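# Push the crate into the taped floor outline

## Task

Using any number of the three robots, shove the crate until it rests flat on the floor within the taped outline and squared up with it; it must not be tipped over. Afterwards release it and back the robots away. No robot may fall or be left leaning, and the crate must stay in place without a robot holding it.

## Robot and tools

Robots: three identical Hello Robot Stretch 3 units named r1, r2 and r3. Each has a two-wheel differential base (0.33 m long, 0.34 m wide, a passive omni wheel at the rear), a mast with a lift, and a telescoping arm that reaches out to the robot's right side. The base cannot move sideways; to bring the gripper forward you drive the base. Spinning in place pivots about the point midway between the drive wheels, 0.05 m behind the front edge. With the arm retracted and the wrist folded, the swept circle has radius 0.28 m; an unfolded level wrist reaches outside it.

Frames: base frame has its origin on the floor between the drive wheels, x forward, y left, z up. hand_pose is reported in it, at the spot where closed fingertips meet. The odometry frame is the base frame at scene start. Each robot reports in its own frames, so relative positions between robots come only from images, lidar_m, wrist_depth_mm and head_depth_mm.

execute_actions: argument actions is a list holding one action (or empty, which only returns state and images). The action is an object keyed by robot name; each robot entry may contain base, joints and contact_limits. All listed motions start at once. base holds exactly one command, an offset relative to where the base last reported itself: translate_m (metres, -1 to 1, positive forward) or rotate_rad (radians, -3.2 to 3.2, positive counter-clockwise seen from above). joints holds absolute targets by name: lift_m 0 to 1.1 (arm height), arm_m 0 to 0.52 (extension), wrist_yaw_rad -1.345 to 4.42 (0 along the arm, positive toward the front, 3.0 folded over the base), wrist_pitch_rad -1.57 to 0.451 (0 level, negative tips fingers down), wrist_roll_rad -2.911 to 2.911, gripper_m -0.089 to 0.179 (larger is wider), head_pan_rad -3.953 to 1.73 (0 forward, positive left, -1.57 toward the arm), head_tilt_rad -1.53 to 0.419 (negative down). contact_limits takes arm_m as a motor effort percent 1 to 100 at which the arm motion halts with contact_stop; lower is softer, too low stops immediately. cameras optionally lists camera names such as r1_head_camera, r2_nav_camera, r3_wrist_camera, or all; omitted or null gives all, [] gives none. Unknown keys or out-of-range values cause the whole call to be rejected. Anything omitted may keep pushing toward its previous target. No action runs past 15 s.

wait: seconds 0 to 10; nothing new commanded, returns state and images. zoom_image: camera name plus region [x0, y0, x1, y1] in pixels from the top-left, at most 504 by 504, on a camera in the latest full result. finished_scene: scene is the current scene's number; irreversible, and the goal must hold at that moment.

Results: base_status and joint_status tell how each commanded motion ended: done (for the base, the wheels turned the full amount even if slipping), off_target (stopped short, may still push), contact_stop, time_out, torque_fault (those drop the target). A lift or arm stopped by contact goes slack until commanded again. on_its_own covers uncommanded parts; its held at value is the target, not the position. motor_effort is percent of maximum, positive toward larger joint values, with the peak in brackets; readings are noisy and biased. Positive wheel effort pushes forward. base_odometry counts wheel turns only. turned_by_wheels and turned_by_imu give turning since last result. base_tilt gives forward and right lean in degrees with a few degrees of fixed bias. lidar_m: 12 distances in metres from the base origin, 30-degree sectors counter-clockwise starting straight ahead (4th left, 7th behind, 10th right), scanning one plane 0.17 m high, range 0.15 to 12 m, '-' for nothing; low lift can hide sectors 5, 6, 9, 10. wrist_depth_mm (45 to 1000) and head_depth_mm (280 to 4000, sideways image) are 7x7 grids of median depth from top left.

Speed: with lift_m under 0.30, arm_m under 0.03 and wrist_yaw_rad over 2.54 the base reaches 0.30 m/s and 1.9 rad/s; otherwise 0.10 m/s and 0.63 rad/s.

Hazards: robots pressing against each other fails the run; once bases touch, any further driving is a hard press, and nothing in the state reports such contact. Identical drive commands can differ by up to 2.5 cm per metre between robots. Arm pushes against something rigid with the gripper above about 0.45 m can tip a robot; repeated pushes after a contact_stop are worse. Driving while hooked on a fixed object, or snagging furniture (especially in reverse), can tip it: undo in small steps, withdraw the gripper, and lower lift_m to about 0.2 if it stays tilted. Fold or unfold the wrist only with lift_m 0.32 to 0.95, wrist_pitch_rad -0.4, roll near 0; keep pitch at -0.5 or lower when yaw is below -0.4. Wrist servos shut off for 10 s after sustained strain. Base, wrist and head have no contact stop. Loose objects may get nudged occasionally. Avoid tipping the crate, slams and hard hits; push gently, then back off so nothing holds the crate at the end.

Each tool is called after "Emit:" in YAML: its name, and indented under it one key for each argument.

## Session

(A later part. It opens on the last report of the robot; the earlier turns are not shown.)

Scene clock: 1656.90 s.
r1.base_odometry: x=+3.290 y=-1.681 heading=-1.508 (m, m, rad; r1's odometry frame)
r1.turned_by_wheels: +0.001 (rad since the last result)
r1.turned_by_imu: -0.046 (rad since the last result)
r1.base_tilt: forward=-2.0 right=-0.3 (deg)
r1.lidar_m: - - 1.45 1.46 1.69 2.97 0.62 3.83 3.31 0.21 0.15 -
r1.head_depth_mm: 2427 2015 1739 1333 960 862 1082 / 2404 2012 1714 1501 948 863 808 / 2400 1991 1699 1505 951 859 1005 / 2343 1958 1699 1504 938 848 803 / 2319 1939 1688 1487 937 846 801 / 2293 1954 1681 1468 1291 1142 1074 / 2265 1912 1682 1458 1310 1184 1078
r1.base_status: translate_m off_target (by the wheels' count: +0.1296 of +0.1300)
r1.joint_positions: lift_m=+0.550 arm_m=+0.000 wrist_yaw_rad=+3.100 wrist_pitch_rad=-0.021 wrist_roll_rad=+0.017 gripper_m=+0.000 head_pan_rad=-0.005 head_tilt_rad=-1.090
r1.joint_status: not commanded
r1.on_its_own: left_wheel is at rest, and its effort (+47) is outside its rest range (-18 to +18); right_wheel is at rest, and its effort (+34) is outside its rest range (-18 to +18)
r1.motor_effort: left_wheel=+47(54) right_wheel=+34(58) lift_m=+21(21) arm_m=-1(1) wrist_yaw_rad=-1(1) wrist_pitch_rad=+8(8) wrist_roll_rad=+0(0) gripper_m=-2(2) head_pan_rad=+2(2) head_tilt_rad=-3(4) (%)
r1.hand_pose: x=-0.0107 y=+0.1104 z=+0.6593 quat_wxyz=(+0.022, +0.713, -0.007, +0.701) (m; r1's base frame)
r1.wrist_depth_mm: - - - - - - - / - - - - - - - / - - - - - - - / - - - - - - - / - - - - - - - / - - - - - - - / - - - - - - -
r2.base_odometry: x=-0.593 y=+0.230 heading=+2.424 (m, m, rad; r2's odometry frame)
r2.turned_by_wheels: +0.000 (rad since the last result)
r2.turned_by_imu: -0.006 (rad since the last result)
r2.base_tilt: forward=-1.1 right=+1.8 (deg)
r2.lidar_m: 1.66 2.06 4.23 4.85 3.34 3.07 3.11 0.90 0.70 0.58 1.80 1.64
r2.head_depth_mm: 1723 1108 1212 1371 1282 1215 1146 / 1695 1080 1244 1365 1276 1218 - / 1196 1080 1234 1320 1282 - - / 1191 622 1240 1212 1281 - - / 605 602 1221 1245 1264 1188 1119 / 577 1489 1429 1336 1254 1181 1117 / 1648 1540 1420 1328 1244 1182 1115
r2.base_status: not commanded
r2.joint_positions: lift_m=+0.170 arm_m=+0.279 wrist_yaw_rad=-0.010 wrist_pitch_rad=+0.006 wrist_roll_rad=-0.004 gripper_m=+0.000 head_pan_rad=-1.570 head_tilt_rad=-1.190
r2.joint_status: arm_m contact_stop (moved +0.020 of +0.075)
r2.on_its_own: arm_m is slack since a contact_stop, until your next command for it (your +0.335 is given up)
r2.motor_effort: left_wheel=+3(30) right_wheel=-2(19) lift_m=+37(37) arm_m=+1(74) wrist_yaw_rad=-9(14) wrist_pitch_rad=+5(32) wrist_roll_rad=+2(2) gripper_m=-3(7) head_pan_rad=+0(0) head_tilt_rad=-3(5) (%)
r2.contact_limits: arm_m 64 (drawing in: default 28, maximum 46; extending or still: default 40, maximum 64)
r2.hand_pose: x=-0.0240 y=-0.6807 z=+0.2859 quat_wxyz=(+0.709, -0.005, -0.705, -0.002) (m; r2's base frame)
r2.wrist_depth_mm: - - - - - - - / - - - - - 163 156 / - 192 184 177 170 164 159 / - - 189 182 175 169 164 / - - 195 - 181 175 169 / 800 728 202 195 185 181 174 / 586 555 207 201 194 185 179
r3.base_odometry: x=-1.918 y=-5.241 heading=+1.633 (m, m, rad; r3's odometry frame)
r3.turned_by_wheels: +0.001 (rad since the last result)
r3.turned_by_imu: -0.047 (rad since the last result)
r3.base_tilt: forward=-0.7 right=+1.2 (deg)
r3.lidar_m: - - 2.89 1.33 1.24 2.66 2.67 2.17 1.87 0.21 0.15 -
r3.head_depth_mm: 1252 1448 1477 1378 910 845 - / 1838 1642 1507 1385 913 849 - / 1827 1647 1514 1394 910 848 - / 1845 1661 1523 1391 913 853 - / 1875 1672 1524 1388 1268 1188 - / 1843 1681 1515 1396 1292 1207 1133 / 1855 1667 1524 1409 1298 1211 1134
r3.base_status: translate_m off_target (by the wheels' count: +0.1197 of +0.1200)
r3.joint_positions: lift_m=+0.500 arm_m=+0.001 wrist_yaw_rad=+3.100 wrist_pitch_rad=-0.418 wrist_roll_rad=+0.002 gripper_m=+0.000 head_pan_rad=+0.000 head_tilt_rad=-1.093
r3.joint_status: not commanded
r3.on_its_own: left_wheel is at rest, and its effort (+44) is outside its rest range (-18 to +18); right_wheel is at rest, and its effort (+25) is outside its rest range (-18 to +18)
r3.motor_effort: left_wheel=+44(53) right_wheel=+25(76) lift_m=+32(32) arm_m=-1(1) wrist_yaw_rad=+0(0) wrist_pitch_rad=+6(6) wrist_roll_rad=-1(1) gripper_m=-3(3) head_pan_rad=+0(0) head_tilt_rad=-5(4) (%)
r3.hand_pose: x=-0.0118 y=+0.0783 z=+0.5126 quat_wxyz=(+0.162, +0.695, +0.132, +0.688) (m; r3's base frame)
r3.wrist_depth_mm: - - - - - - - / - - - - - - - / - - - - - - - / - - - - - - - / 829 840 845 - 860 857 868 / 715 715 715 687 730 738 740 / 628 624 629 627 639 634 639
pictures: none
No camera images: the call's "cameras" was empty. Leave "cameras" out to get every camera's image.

Emit:
execute_actions:
  actions:
    - {"r1":{"base":{"translate_m":0.1}},"r2":{"joints":{"arm_m":0.325},"contact_limits":{"arm_m":100}},"r3":{"base":{"translate_m":0.1}}}
  cameras: ["r2_head_camera","r1_head_camera"]

Emit:
execute_actions:
  actions:
    - {"r2":{"joints":{"arm_m":0.25,"wrist_yaw_rad":-0.02}}}
  cameras: ["r2_head_camera","r3_head_camera","r1_head_camera"]

Scene clock: 1662.90 s.
r1.base_odometry: x=+3.296 y=-1.780 heading=-1.507 (m, m, rad; r1's odometry frame)
r1.turned_by_wheels: +0.001 (rad since the last result)
r1.turned_by_imu: -0.100 (rad since the last result)
r1.base_tilt: forward=-2.0 right=-0.4 (deg)
r1.lidar_m: - - 1.43 1.42 1.57 2.48 0.52 0.79 3.38 0.21 0.15 -
r1.head_depth_mm: 2426 2035 1719 1327 959 864 1080 / 2394 2005 1726 1525 952 859 813 / 2382 1975 1715 1497 952 856 1003 / 2380 1967 1686 1488 940 849 804 / 2324 1948 1672 1483 938 850 798 / 2313 1945 1673 1473 1291 1143 1082 / 2292 1920 1667 1461 1308 1182 1082
r1.base_status: translate_m off_target (by the wheels' count: +0.0996 of +0.1000)
r1.joint_positions: lift_m=+0.550 arm_m=+0.000 wrist_yaw_rad=+3.100 wrist_pitch_rad=-0.021 wrist_roll_rad=+0.017 gripper_m=+0.000 head_pan_rad=-0.005 head_tilt_rad=-1.090
r1.joint_status: not commanded
r1.on_its_own: left_wheel is at rest, and its effort (+51) is outside its rest range (-18 to +18); right_wheel is at rest, and its effort (+44) is outside its rest range (-18 to +18)
r1.motor_effort: left_wheel=+51(52) right_wheel=+44(56) lift_m=+21(22) arm_m=-1(1) wrist_yaw_rad=-1(0) wrist_pitch_rad=+8(8) wrist_roll_rad=+0(0) gripper_m=-2(2) head_pan_rad=+2(2) head_tilt_rad=-4(4) (%)
r1.hand_pose: x=-0.0107 y=+0.1104 z=+0.6593 quat_wxyz=(+0.022, +0.713, -0.007, +0.701) (m; r1's base frame)
r1.wrist_depth_mm: - - - - - - - / - - - - - - - / - - - - - - - / - - - - - - - / - - - - - - - / - - - - - - - / - - - - - - -
r2.base_odometry: x=-0.593 y=+0.230 heading=+2.424 (m, m, rad; r2's odometry frame)
r2.turned_by_wheels: +0.000 (rad since the last result)
r2.turned_by_imu: +0.010 (rad since the last result)
r2.base_tilt: forward=-1.9 right=+0.8 (deg)
r2.lidar_m: 1.66 2.08 4.35 4.87 3.33 3.06 3.12 0.85 0.72 0.63 1.78 1.64
r2.head_depth_mm: 1756 1143 1192 1386 1292 1209 1142 / 704 1105 1247 1368 1285 1219 - / 719 1110 1261 1356 1293 - - / 1218 1118 1266 1233 1289 - - / 660 641 1245 1243 1274 1186 1110 / 596 654 1448 1355 1269 1190 1118 / 1675 1562 1446 1343 1260 1185 1114
r2.base_status: not commanded
r2.joint_positions: lift_m=+0.170 arm_m=+0.321 wrist_yaw_rad=+0.000 wrist_pitch_rad=-0.046 wrist_roll_rad=-0.004 gripper_m=+0.000 head_pan_rad=-1.570 head_tilt_rad=-1.190
r2.joint_status: all done
r2.on_its_own: arm_m is at rest, and its effort (+50) is outside its rest range (-14 to +14); wrist_yaw_rad is at rest, and its effort (-16) is outside its rest range (-12 to +12)
r2.motor_effort: left_wheel=-2(7) right_wheel=+0(2) lift_m=+37(37) arm_m=+50(67) wrist_yaw_rad=-16(24) wrist_pitch_rad=+25(53) wrist_roll_rad=+2(2) gripper_m=-8(9) head_pan_rad=+0(0) head_tilt_rad=-4(4) (%)
r2.contact_limits: arm_m 64 (drawing in: default 28, maximum 46; extending or still: default 40, maximum 64)
r2.hand_pose: x=-0.0216 y=-0.7212 z=+0.2727 quat_wxyz=(+0.709, +0.016, -0.705, -0.017) (m; r2's base frame)
r2.wrist_depth_mm: - - - - - - - / - - - - 158 145 135 / - 198 183 169 158 148 139 / - - 190 176 164 153 144 / - - 199 184 170 159 149 / 779 704 210 191 173 165 154 / 578 554 213 200 185 170 159
r3.base_odometry: x=-1.924 y=-5.142 heading=+1.634 (m, m, rad; r3's odometry frame)
r3.turned_by_wheels: +0.001 (rad since the last result)
r3.turned_by_imu: -0.099 (rad since the last result)
r3.base_tilt: forward=-0.7 right=+1.2 (deg)
r3.lidar_m: - - 2.88 2.86 3.16 2.71 2.70 2.34 1.91 0.21 0.15 -
r3.head_depth_mm: 1245 1422 1456 1376 906 845 - / 1773 1477 1479 1387 913 848 - / 1845 1653 1516 1393 913 851 - / 1841 1673 1520 1395 920 854 - / 1837 1667 1519 1397 1275 1176 - / 1840 1670 1518 1396 1293 1197 1134 / 1860 1665 1525 1399 1301 1200 1132
r3.base_status: translate_m off_target (by the wheels' count: +0.0996 of +0.1000)
r3.joint_positions: lift_m=+0.500 arm_m=+0.001 wrist_yaw_rad=+3.100 wrist_pitch_rad=-0.418 wrist_roll_rad=+0.002 gripper_m=+0.000 head_pan_rad=+0.000 head_tilt_rad=-1.093
r3.joint_status: not commanded
r3.on_its_own: left_wheel is at rest, and its effort (+49) is outside its rest range (-18 to +18); right_wheel is at rest, and its effort (+50) is outside its rest range (-18 to +18)
r3.motor_effort: left_wheel=+49(50) right_wheel=+50(69) lift_m=+32(32) arm_m=-1(1) wrist_yaw_rad=+0(0) wrist_pitch_rad=+6(6) wrist_roll_rad=-1(1) gripper_m=-3(3) head_pan_rad=+0(0) head_tilt_rad=-5(5) (%)
r3.hand_pose: x=-0.0118 y=+0.0783 z=+0.5126 quat_wxyz=(+0.162, +0.695, +0.132, +0.688) (m; r3's base frame)
r3.wrist_depth_mm: - - - - - - - / - - - - - - - / - - - - - - - / - - - - - - - / 832 835 831 - 844 859 864 / 709 715 723 685 724 747 743 / 627 634 623 633 634 638 648
pictures: r1_head_camera (sideways: a quarter turn clockwise sets it upright), r2_head_camera (sideways: a quarter turn clockwise sets it upright)
Images, in order (width x height): r1_head_camera 896x504, r2_head_camera 896x504.

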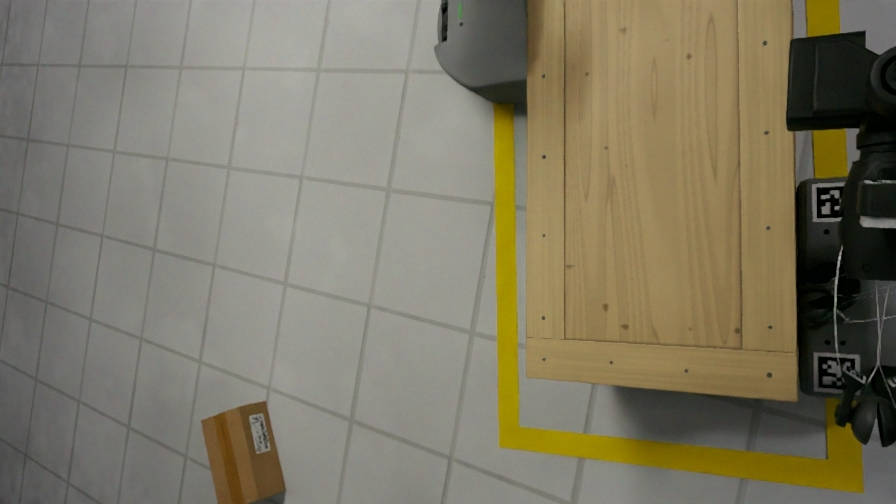

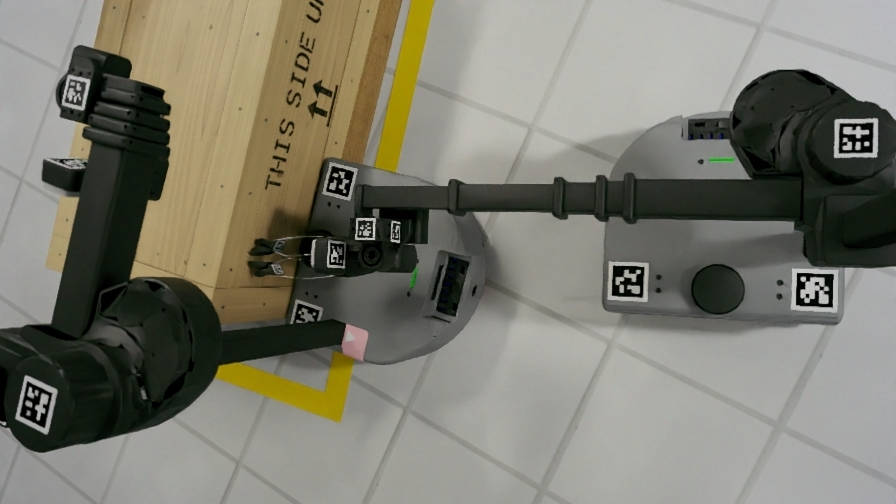

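Scene clock: 1665.13 s.
r1.base_odometry: x=+3.296 y=-1.780 heading=-1.507 (m, m, rad; r1's odometry frame)
r1.turned_by_wheels: +0.000 (rad since the last result)
r1.turned_by_imu: +0.001 (rad since the last result)
r1.base_tilt: forward=-2.1 right=-0.6 (deg)
r1.lidar_m: - - 1.43 1.43 1.57 2.49 0.64 0.79 3.37 0.21 0.15 -
r1.head_depth_mm: 2425 2034 1740 1323 955 863 1085 / 2412 2002 1728 1520 952 858 813 / 2379 1988 1713 1504 949 859 1003 / 2336 1974 1714 1491 944 847 804 / 2347 1950 1699 1484 935 843 799 / 2269 1918 1669 1476 1294 1136 1082 / 2309 1923 1649 1464 1302 1185 1072
r1.base_status: not commanded
r1.joint_positions: lift_m=+0.550 arm_m=+0.000 wrist_yaw_rad=+3.100 wrist_pitch_rad=-0.021 wrist_roll_rad=+0.017 gripper_m=+0.000 head_pan_rad=-0.005 head_tilt_rad=-1.090
r1.joint_status: not commanded
r1.on_its_own: left_wheel is at rest, and its effort (+52) is outside its rest range (-18 to +18); right_wheel is at rest, and its effort (+44) is outside its rest range (-18 to +18)
r1.motor_effort: left_wheel=+52(51) right_wheel=+44(44) lift_m=+21(21) arm_m=-2(2) wrist_yaw_rad=+0(1) wrist_pitch_rad=+8(8) wrist_roll_rad=+0(0) gripper_m=-2(1) head_pan_rad=+3(2) head_tilt_rad=-4(3) (%)
r1.hand_pose: x=-0.0107 y=+0.1104 z=+0.6593 quat_wxyz=(+0.022, +0.713, -0.007, +0.701) (m; r1's base frame)
r1.wrist_depth_mm: - - - - - - - / - - - - - - - / - - - - - - - / - - - - - - - / - - - - - - - / - - - - - - - / - - - - - - -
r2.base_odometry: x=-0.593 y=+0.230 heading=+2.424 (m, m, rad; r2's odometry frame)
r2.turned_by_wheels: +0.000 (rad since the last result)
r2.turned_by_imu: -0.003 (rad since the last result)
r2.base_tilt: forward=-1.1 right=+1.9 (deg)
r2.lidar_m: 1.66 2.08 4.31 4.88 3.36 3.08 3.10 0.85 0.72 0.62 1.78 1.64
r2.head_depth_mm: 1717 1126 1189 1379 1288 1209 1142 / 1190 1094 1246 1366 1280 1215 - / 704 1094 1246 1344 1286 - - / 1190 1107 1247 1310 1283 - - / 641 623 1230 1231 1267 1183 1114 / 578 635 1425 1335 1253 1186 1116 / 1639 1534 1420 1325 1251 1176 1115
r2.base_status: not commanded
r2.joint_positions: lift_m=+0.170 arm_m=+0.250 wrist_yaw_rad=-0.019 wrist_pitch_rad=+0.002 wrist_roll_rad=-0.004 gripper_m=+0.000 head_pan_rad=-1.570 head_tilt_rad=-1.190
r2.joint_status: all done
r2.motor_effort: left_wheel=-1(13) right_wheel=+0(14) lift_m=+37(37) arm_m=-4(36) wrist_yaw_rad=+0(19) wrist_pitch_rad=+6(25) wrist_roll_rad=+2(2) gripper_m=-3(8) head_pan_rad=+0(0) head_tilt_rad=-4(4) (%)
r2.hand_pose: x=-0.0263 y=-0.6516 z=+0.2850 quat_wxyz=(+0.709, -0.007, -0.705, -0.006) (m; r2's base frame)
r2.wrist_depth_mm: - - - - - - - / 149 - - - - - 194 / 149 - 249 232 219 206 194 / 149 - 256 242 225 212 201 / 148 - 266 249 232 219 206 / 147 720 278 258 236 225 211 / 147 536 283 266 249 231 218
r3.base_odometry: x=-1.924 y=-5.142 heading=+1.634 (m, m, rad; r3's odometry frame)
r3.turned_by_wheels: +0.000 (rad since the last result)
r3.turned_by_imu: +0.000 (rad since the last result)
r3.base_tilt: forward=-0.7 right=+1.3 (deg)
r3.lidar_m: - - 2.88 2.86 3.15 2.71 2.69 2.33 1.91 0.21 0.15 -
r3.head_depth_mm: 1244 1421 1472 1372 909 846 - / 1789 1471 1474 1391 912 843 - / 1837 1663 1512 1386 916 846 - / 1851 1660 1510 1392 915 852 - / 1847 1670 1516 1393 1275 1182 - / 1858 1677 1529 1401 1288 1196 1129 / 1860 1675 1525 1405 1295 1208 1136
r3.base_status: not commanded
r3.joint_positions: lift_m=+0.500 arm_m=+0.001 wrist_yaw_rad=+3.100 wrist_pitch_rad=-0.418 wrist_roll_rad=+0.002 gripper_m=+0.000 head_pan_rad=+0.000 head_tilt_rad=-1.093
r3.joint_status: not commanded
r3.on_its_own: left_wheel is at rest, and its effort (+49) is outside its rest range (-18 to +18); right_wheel is at rest, and its effort (+50) is outside its rest range (-18 to +18)
r3.motor_effort: left_wheel=+49(49) right_wheel=+50(50) lift_m=+32(32) arm_m=-1(1) wrist_yaw_rad=+0(0) wrist_pitch_rad=+6(6) wrist_roll_rad=-1(1) gripper_m=-3(3) head_pan_rad=+0(0) head_tilt_rad=-5(6) (%)
r3.hand_pose: x=-0.0118 y=+0.0783 z=+0.5126 quat_wxyz=(+0.162, +0.695, +0.132, +0.688) (m; r3's base frame)
r3.wrist_depth_mm: - - - - - - - / - - - - - - - / - - - - - - - / - - - - - - - / 832 824 843 - 847 864 872 / 711 712 716 693 724 726 734 / 627 623 627 637 630 633 652
pictures: r1_head_camera (sideways: a quarter turn clockwise sets it upright), r2_head_camera (sideways: a quarter turn clockwise sets it upright), r3_head_camera (sideways: a quarter turn clockwise sets it upright)
Images, in order (width x height): r1_head_camera 896x504, r2_head_camera 896x504, r3_head_camera 896x504.

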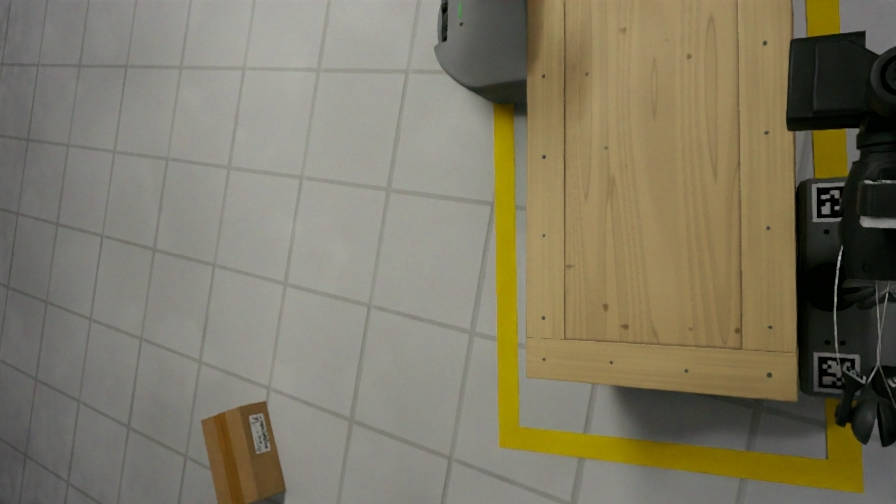

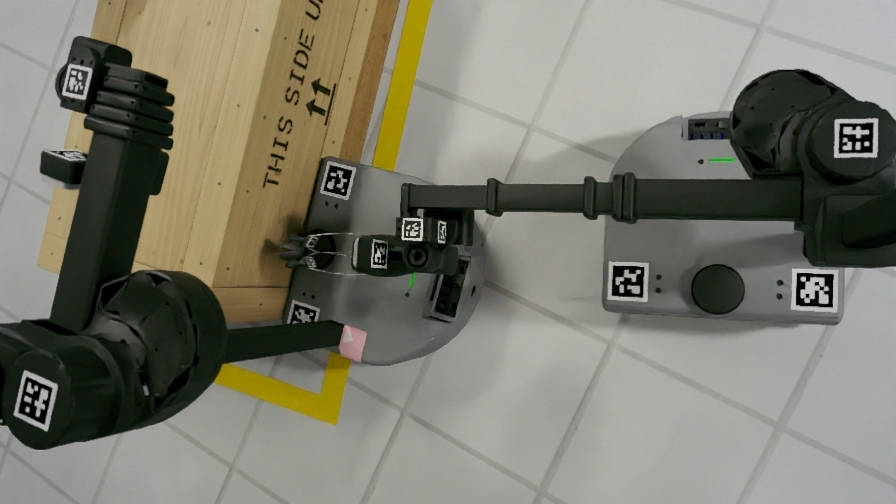

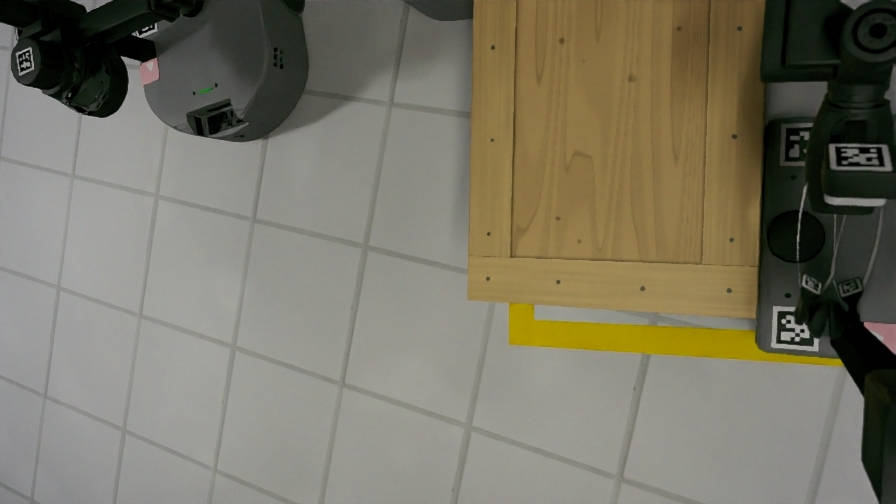

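Emit:
execute_actions:
  actions:
    - {"r2":{"joints":{"arm_m":0.02,"head_pan_rad":-2.1,"head_tilt_rad":-1.0}},"r3":{"base":{"translate_m":-0.25},"joints":{"lift_m":0.27}}}
  cameras: ["r2_head_camera","r3_head_camera"]

Scene clock: 1671.63 s.
r1.base_odometry: x=+3.296 y=-1.780 heading=-1.507 (m, m, rad; r1's odometry frame)
r1.turned_by_wheels: +0.000 (rad since the last result)
r1.turned_by_imu: +0.002 (rad since the last result)
r1.base_tilt: forward=-1.9 right=-0.4 (deg)
r1.lidar_m: - - 1.43 1.42 1.57 2.48 0.64 0.79 3.37 0.21 0.15 -
r1.head_depth_mm: 2414 2012 1101 1378 956 864 1080 / 2410 2008 1715 1445 949 858 815 / 2365 1989 1702 1506 947 855 1005 / 2353 1972 1706 1502 943 852 803 / 2303 1951 1692 1477 937 845 795 / 2313 1955 1669 1468 1297 1140 1077 / 2260 1918 1663 1469 1299 1184 1079
r1.base_status: not commanded
r1.joint_positions: lift_m=+0.550 arm_m=+0.000 wrist_yaw_rad=+3.100 wrist_pitch_rad=-0.021 wrist_roll_rad=+0.017 gripper_m=+0.000 head_pan_rad=-0.005 head_tilt_rad=-1.090
r1.joint_status: not commanded
r1.on_its_own: left_wheel is at rest, and its effort (+52) is outside its rest range (-18 to +18); right_wheel is at rest, and its effort (+44) is outside its rest range (-18 to +18)
r1.motor_effort: left_wheel=+52(51) right_wheel=+44(44) lift_m=+21(22) arm_m=-1(1) wrist_yaw_rad=-1(1) wrist_pitch_rad=+8(8) wrist_roll_rad=+0(0) gripper_m=-2(1) head_pan_rad=+2(2) head_tilt_rad=-5(4) (%)
r1.hand_pose: x=-0.0107 y=+0.1104 z=+0.6593 quat_wxyz=(+0.022, +0.713, -0.007, +0.701) (m; r1's base frame)
r1.wrist_depth_mm: - - - - - - - / - - - - - - - / - - - - - - - / - - - - - - - / - - - - - - - / - - - - - - - / - - - - - - -
r2.base_odometry: x=-0.593 y=+0.230 heading=+2.424 (m, m, rad; r2's odometry frame)
r2.turned_by_wheels: +0.000 (rad since the last result)
r2.turned_by_imu: -0.001 (rad since the last result)
r2.base_tilt: forward=-1.1 right=+1.6 (deg)
r2.lidar_m: 1.66 2.07 4.32 4.86 3.33 3.07 3.11 0.85 0.72 0.62 1.78 1.64
r2.head_depth_mm: 2272 1946 1697 1515 1366 1246 1135 / 2240 1924 1309 1479 1351 1234 - / 2073 1356 1223 1443 1344 1247 - / 1581 1351 1199 1406 1341 1249 - / 1527 1676 1176 1340 1292 1250 - / 2156 1866 1130 1240 1182 1189 1110 / 2136 1849 1096 1218 1159 1197 1106
r2.base_status: not commanded
r2.joint_positions: lift_m=+0.170 arm_m=+0.020 wrist_yaw_rad=-0.019 wrist_pitch_rad=+0.002 wrist_roll_rad=-0.004 gripper_m=+0.000 head_pan_rad=-2.093 head_tilt_rad=-1.001
r2.joint_status: all done
r2.motor_effort: left_wheel=-1(1) right_wheel=+0(0) lift_m=+37(37) arm_m=-5(7) wrist_yaw_rad=+0(1) wrist_pitch_rad=+7(7) wrist_roll_rad=+2(2) gripper_m=-2(2) head_pan_rad=-4(34) head_tilt_rad=+1(15) (%)
r2.hand_pose: x=-0.0264 y=-0.4216 z=+0.2850 quat_wxyz=(+0.709, -0.007, -0.705, -0.006) (m; r2's base frame)
r2.wrist_depth_mm: - - - - - - - / - - - - - - 972 / - - 479 464 432 407 385 / - - 387 474 449 417 395 / - - 509 490 452 430 407 / 806 776 383 350 375 433 415 / 591 545 304 295 287 440 427
r3.base_odometry: x=-1.909 y=-5.392 heading=+1.634 (m, m, rad; r3's odometry frame)
r3.turned_by_wheels: +0.000 (rad since the last result)
r3.turned_by_imu: -0.002 (rad since the last result)
r3.base_tilt: forward=-0.7 right=+1.3 (deg)
r3.lidar_m: 0.30 0.31 2.93 1.16 1.13 2.46 2.45 2.29 1.87 1.86 0.43 0.31
r3.head_depth_mm: 1532 1538 1345 986 1012 1189 1113 / 1583 1580 1498 981 1024 1189 - / 1836 1657 1072 985 1036 1192 - / 1834 1656 1075 991 1045 1204 - / 1844 1690 1525 1379 1267 1201 - / 1852 1679 1531 1402 1291 1200 1131 / 1853 1668 1531 1392 1298 1207 1124
r3.base_status: done
r3.joint_positions: lift_m=+0.270 arm_m=+0.001 wrist_yaw_rad=+3.100 wrist_pitch_rad=-0.418 wrist_roll_rad=+0.002 gripper_m=+0.000 head_pan_rad=+0.000 head_tilt_rad=-1.093
r3.joint_status: all done
r3.motor_effort: left_wheel=+1(40) right_wheel=+0(45) lift_m=+23(27) arm_m=-1(1) wrist_yaw_rad=+0(0) wrist_pitch_rad=+6(6) wrist_roll_rad=-1(1) gripper_m=-3(3) head_pan_rad=+0(0) head_tilt_rad=-5(5) (%)
r3.hand_pose: x=-0.0118 y=+0.0783 z=+0.2829 quat_wxyz=(+0.162, +0.695, +0.132, +0.688) (m; r3's base frame)
r3.wrist_depth_mm: - - - - - - - / - - - - - - - / 792 815 - 825 839 846 837 / 646 652 655 648 663 661 669 / 540 536 551 - 550 544 554 / 454 - - - 466 470 475 / - - - - 410 409 414
pictures: r2_head_camera (sideways: a quarter turn clockwise sets it upright), r3_head_camera (sideways: a quarter turn clockwise sets it upright)
Images, in order (width x height): r2_head_camera 896x504, r3_head_camera 896x504.

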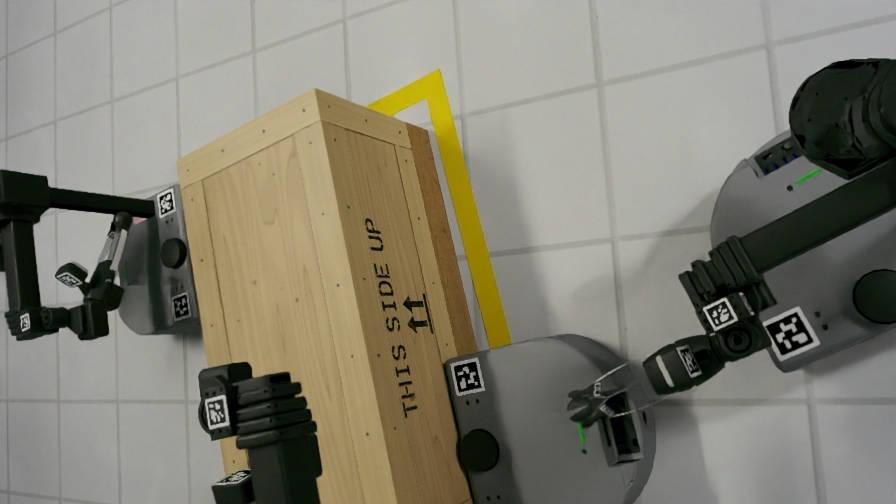

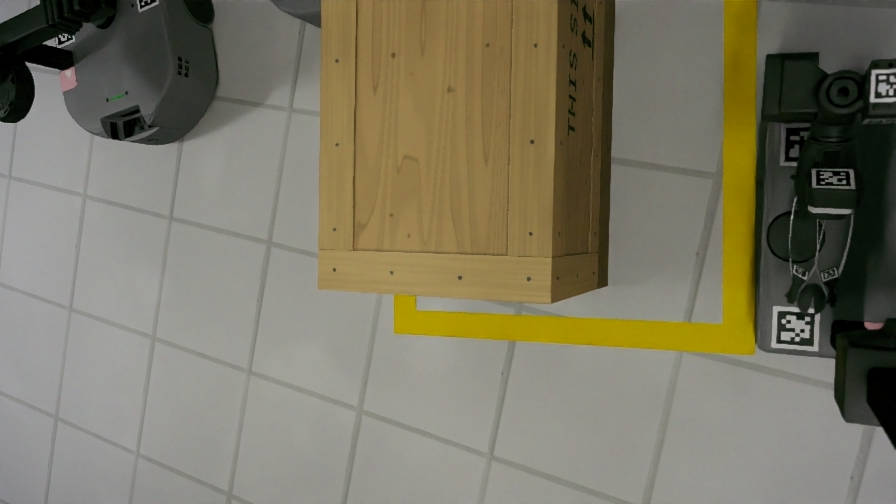

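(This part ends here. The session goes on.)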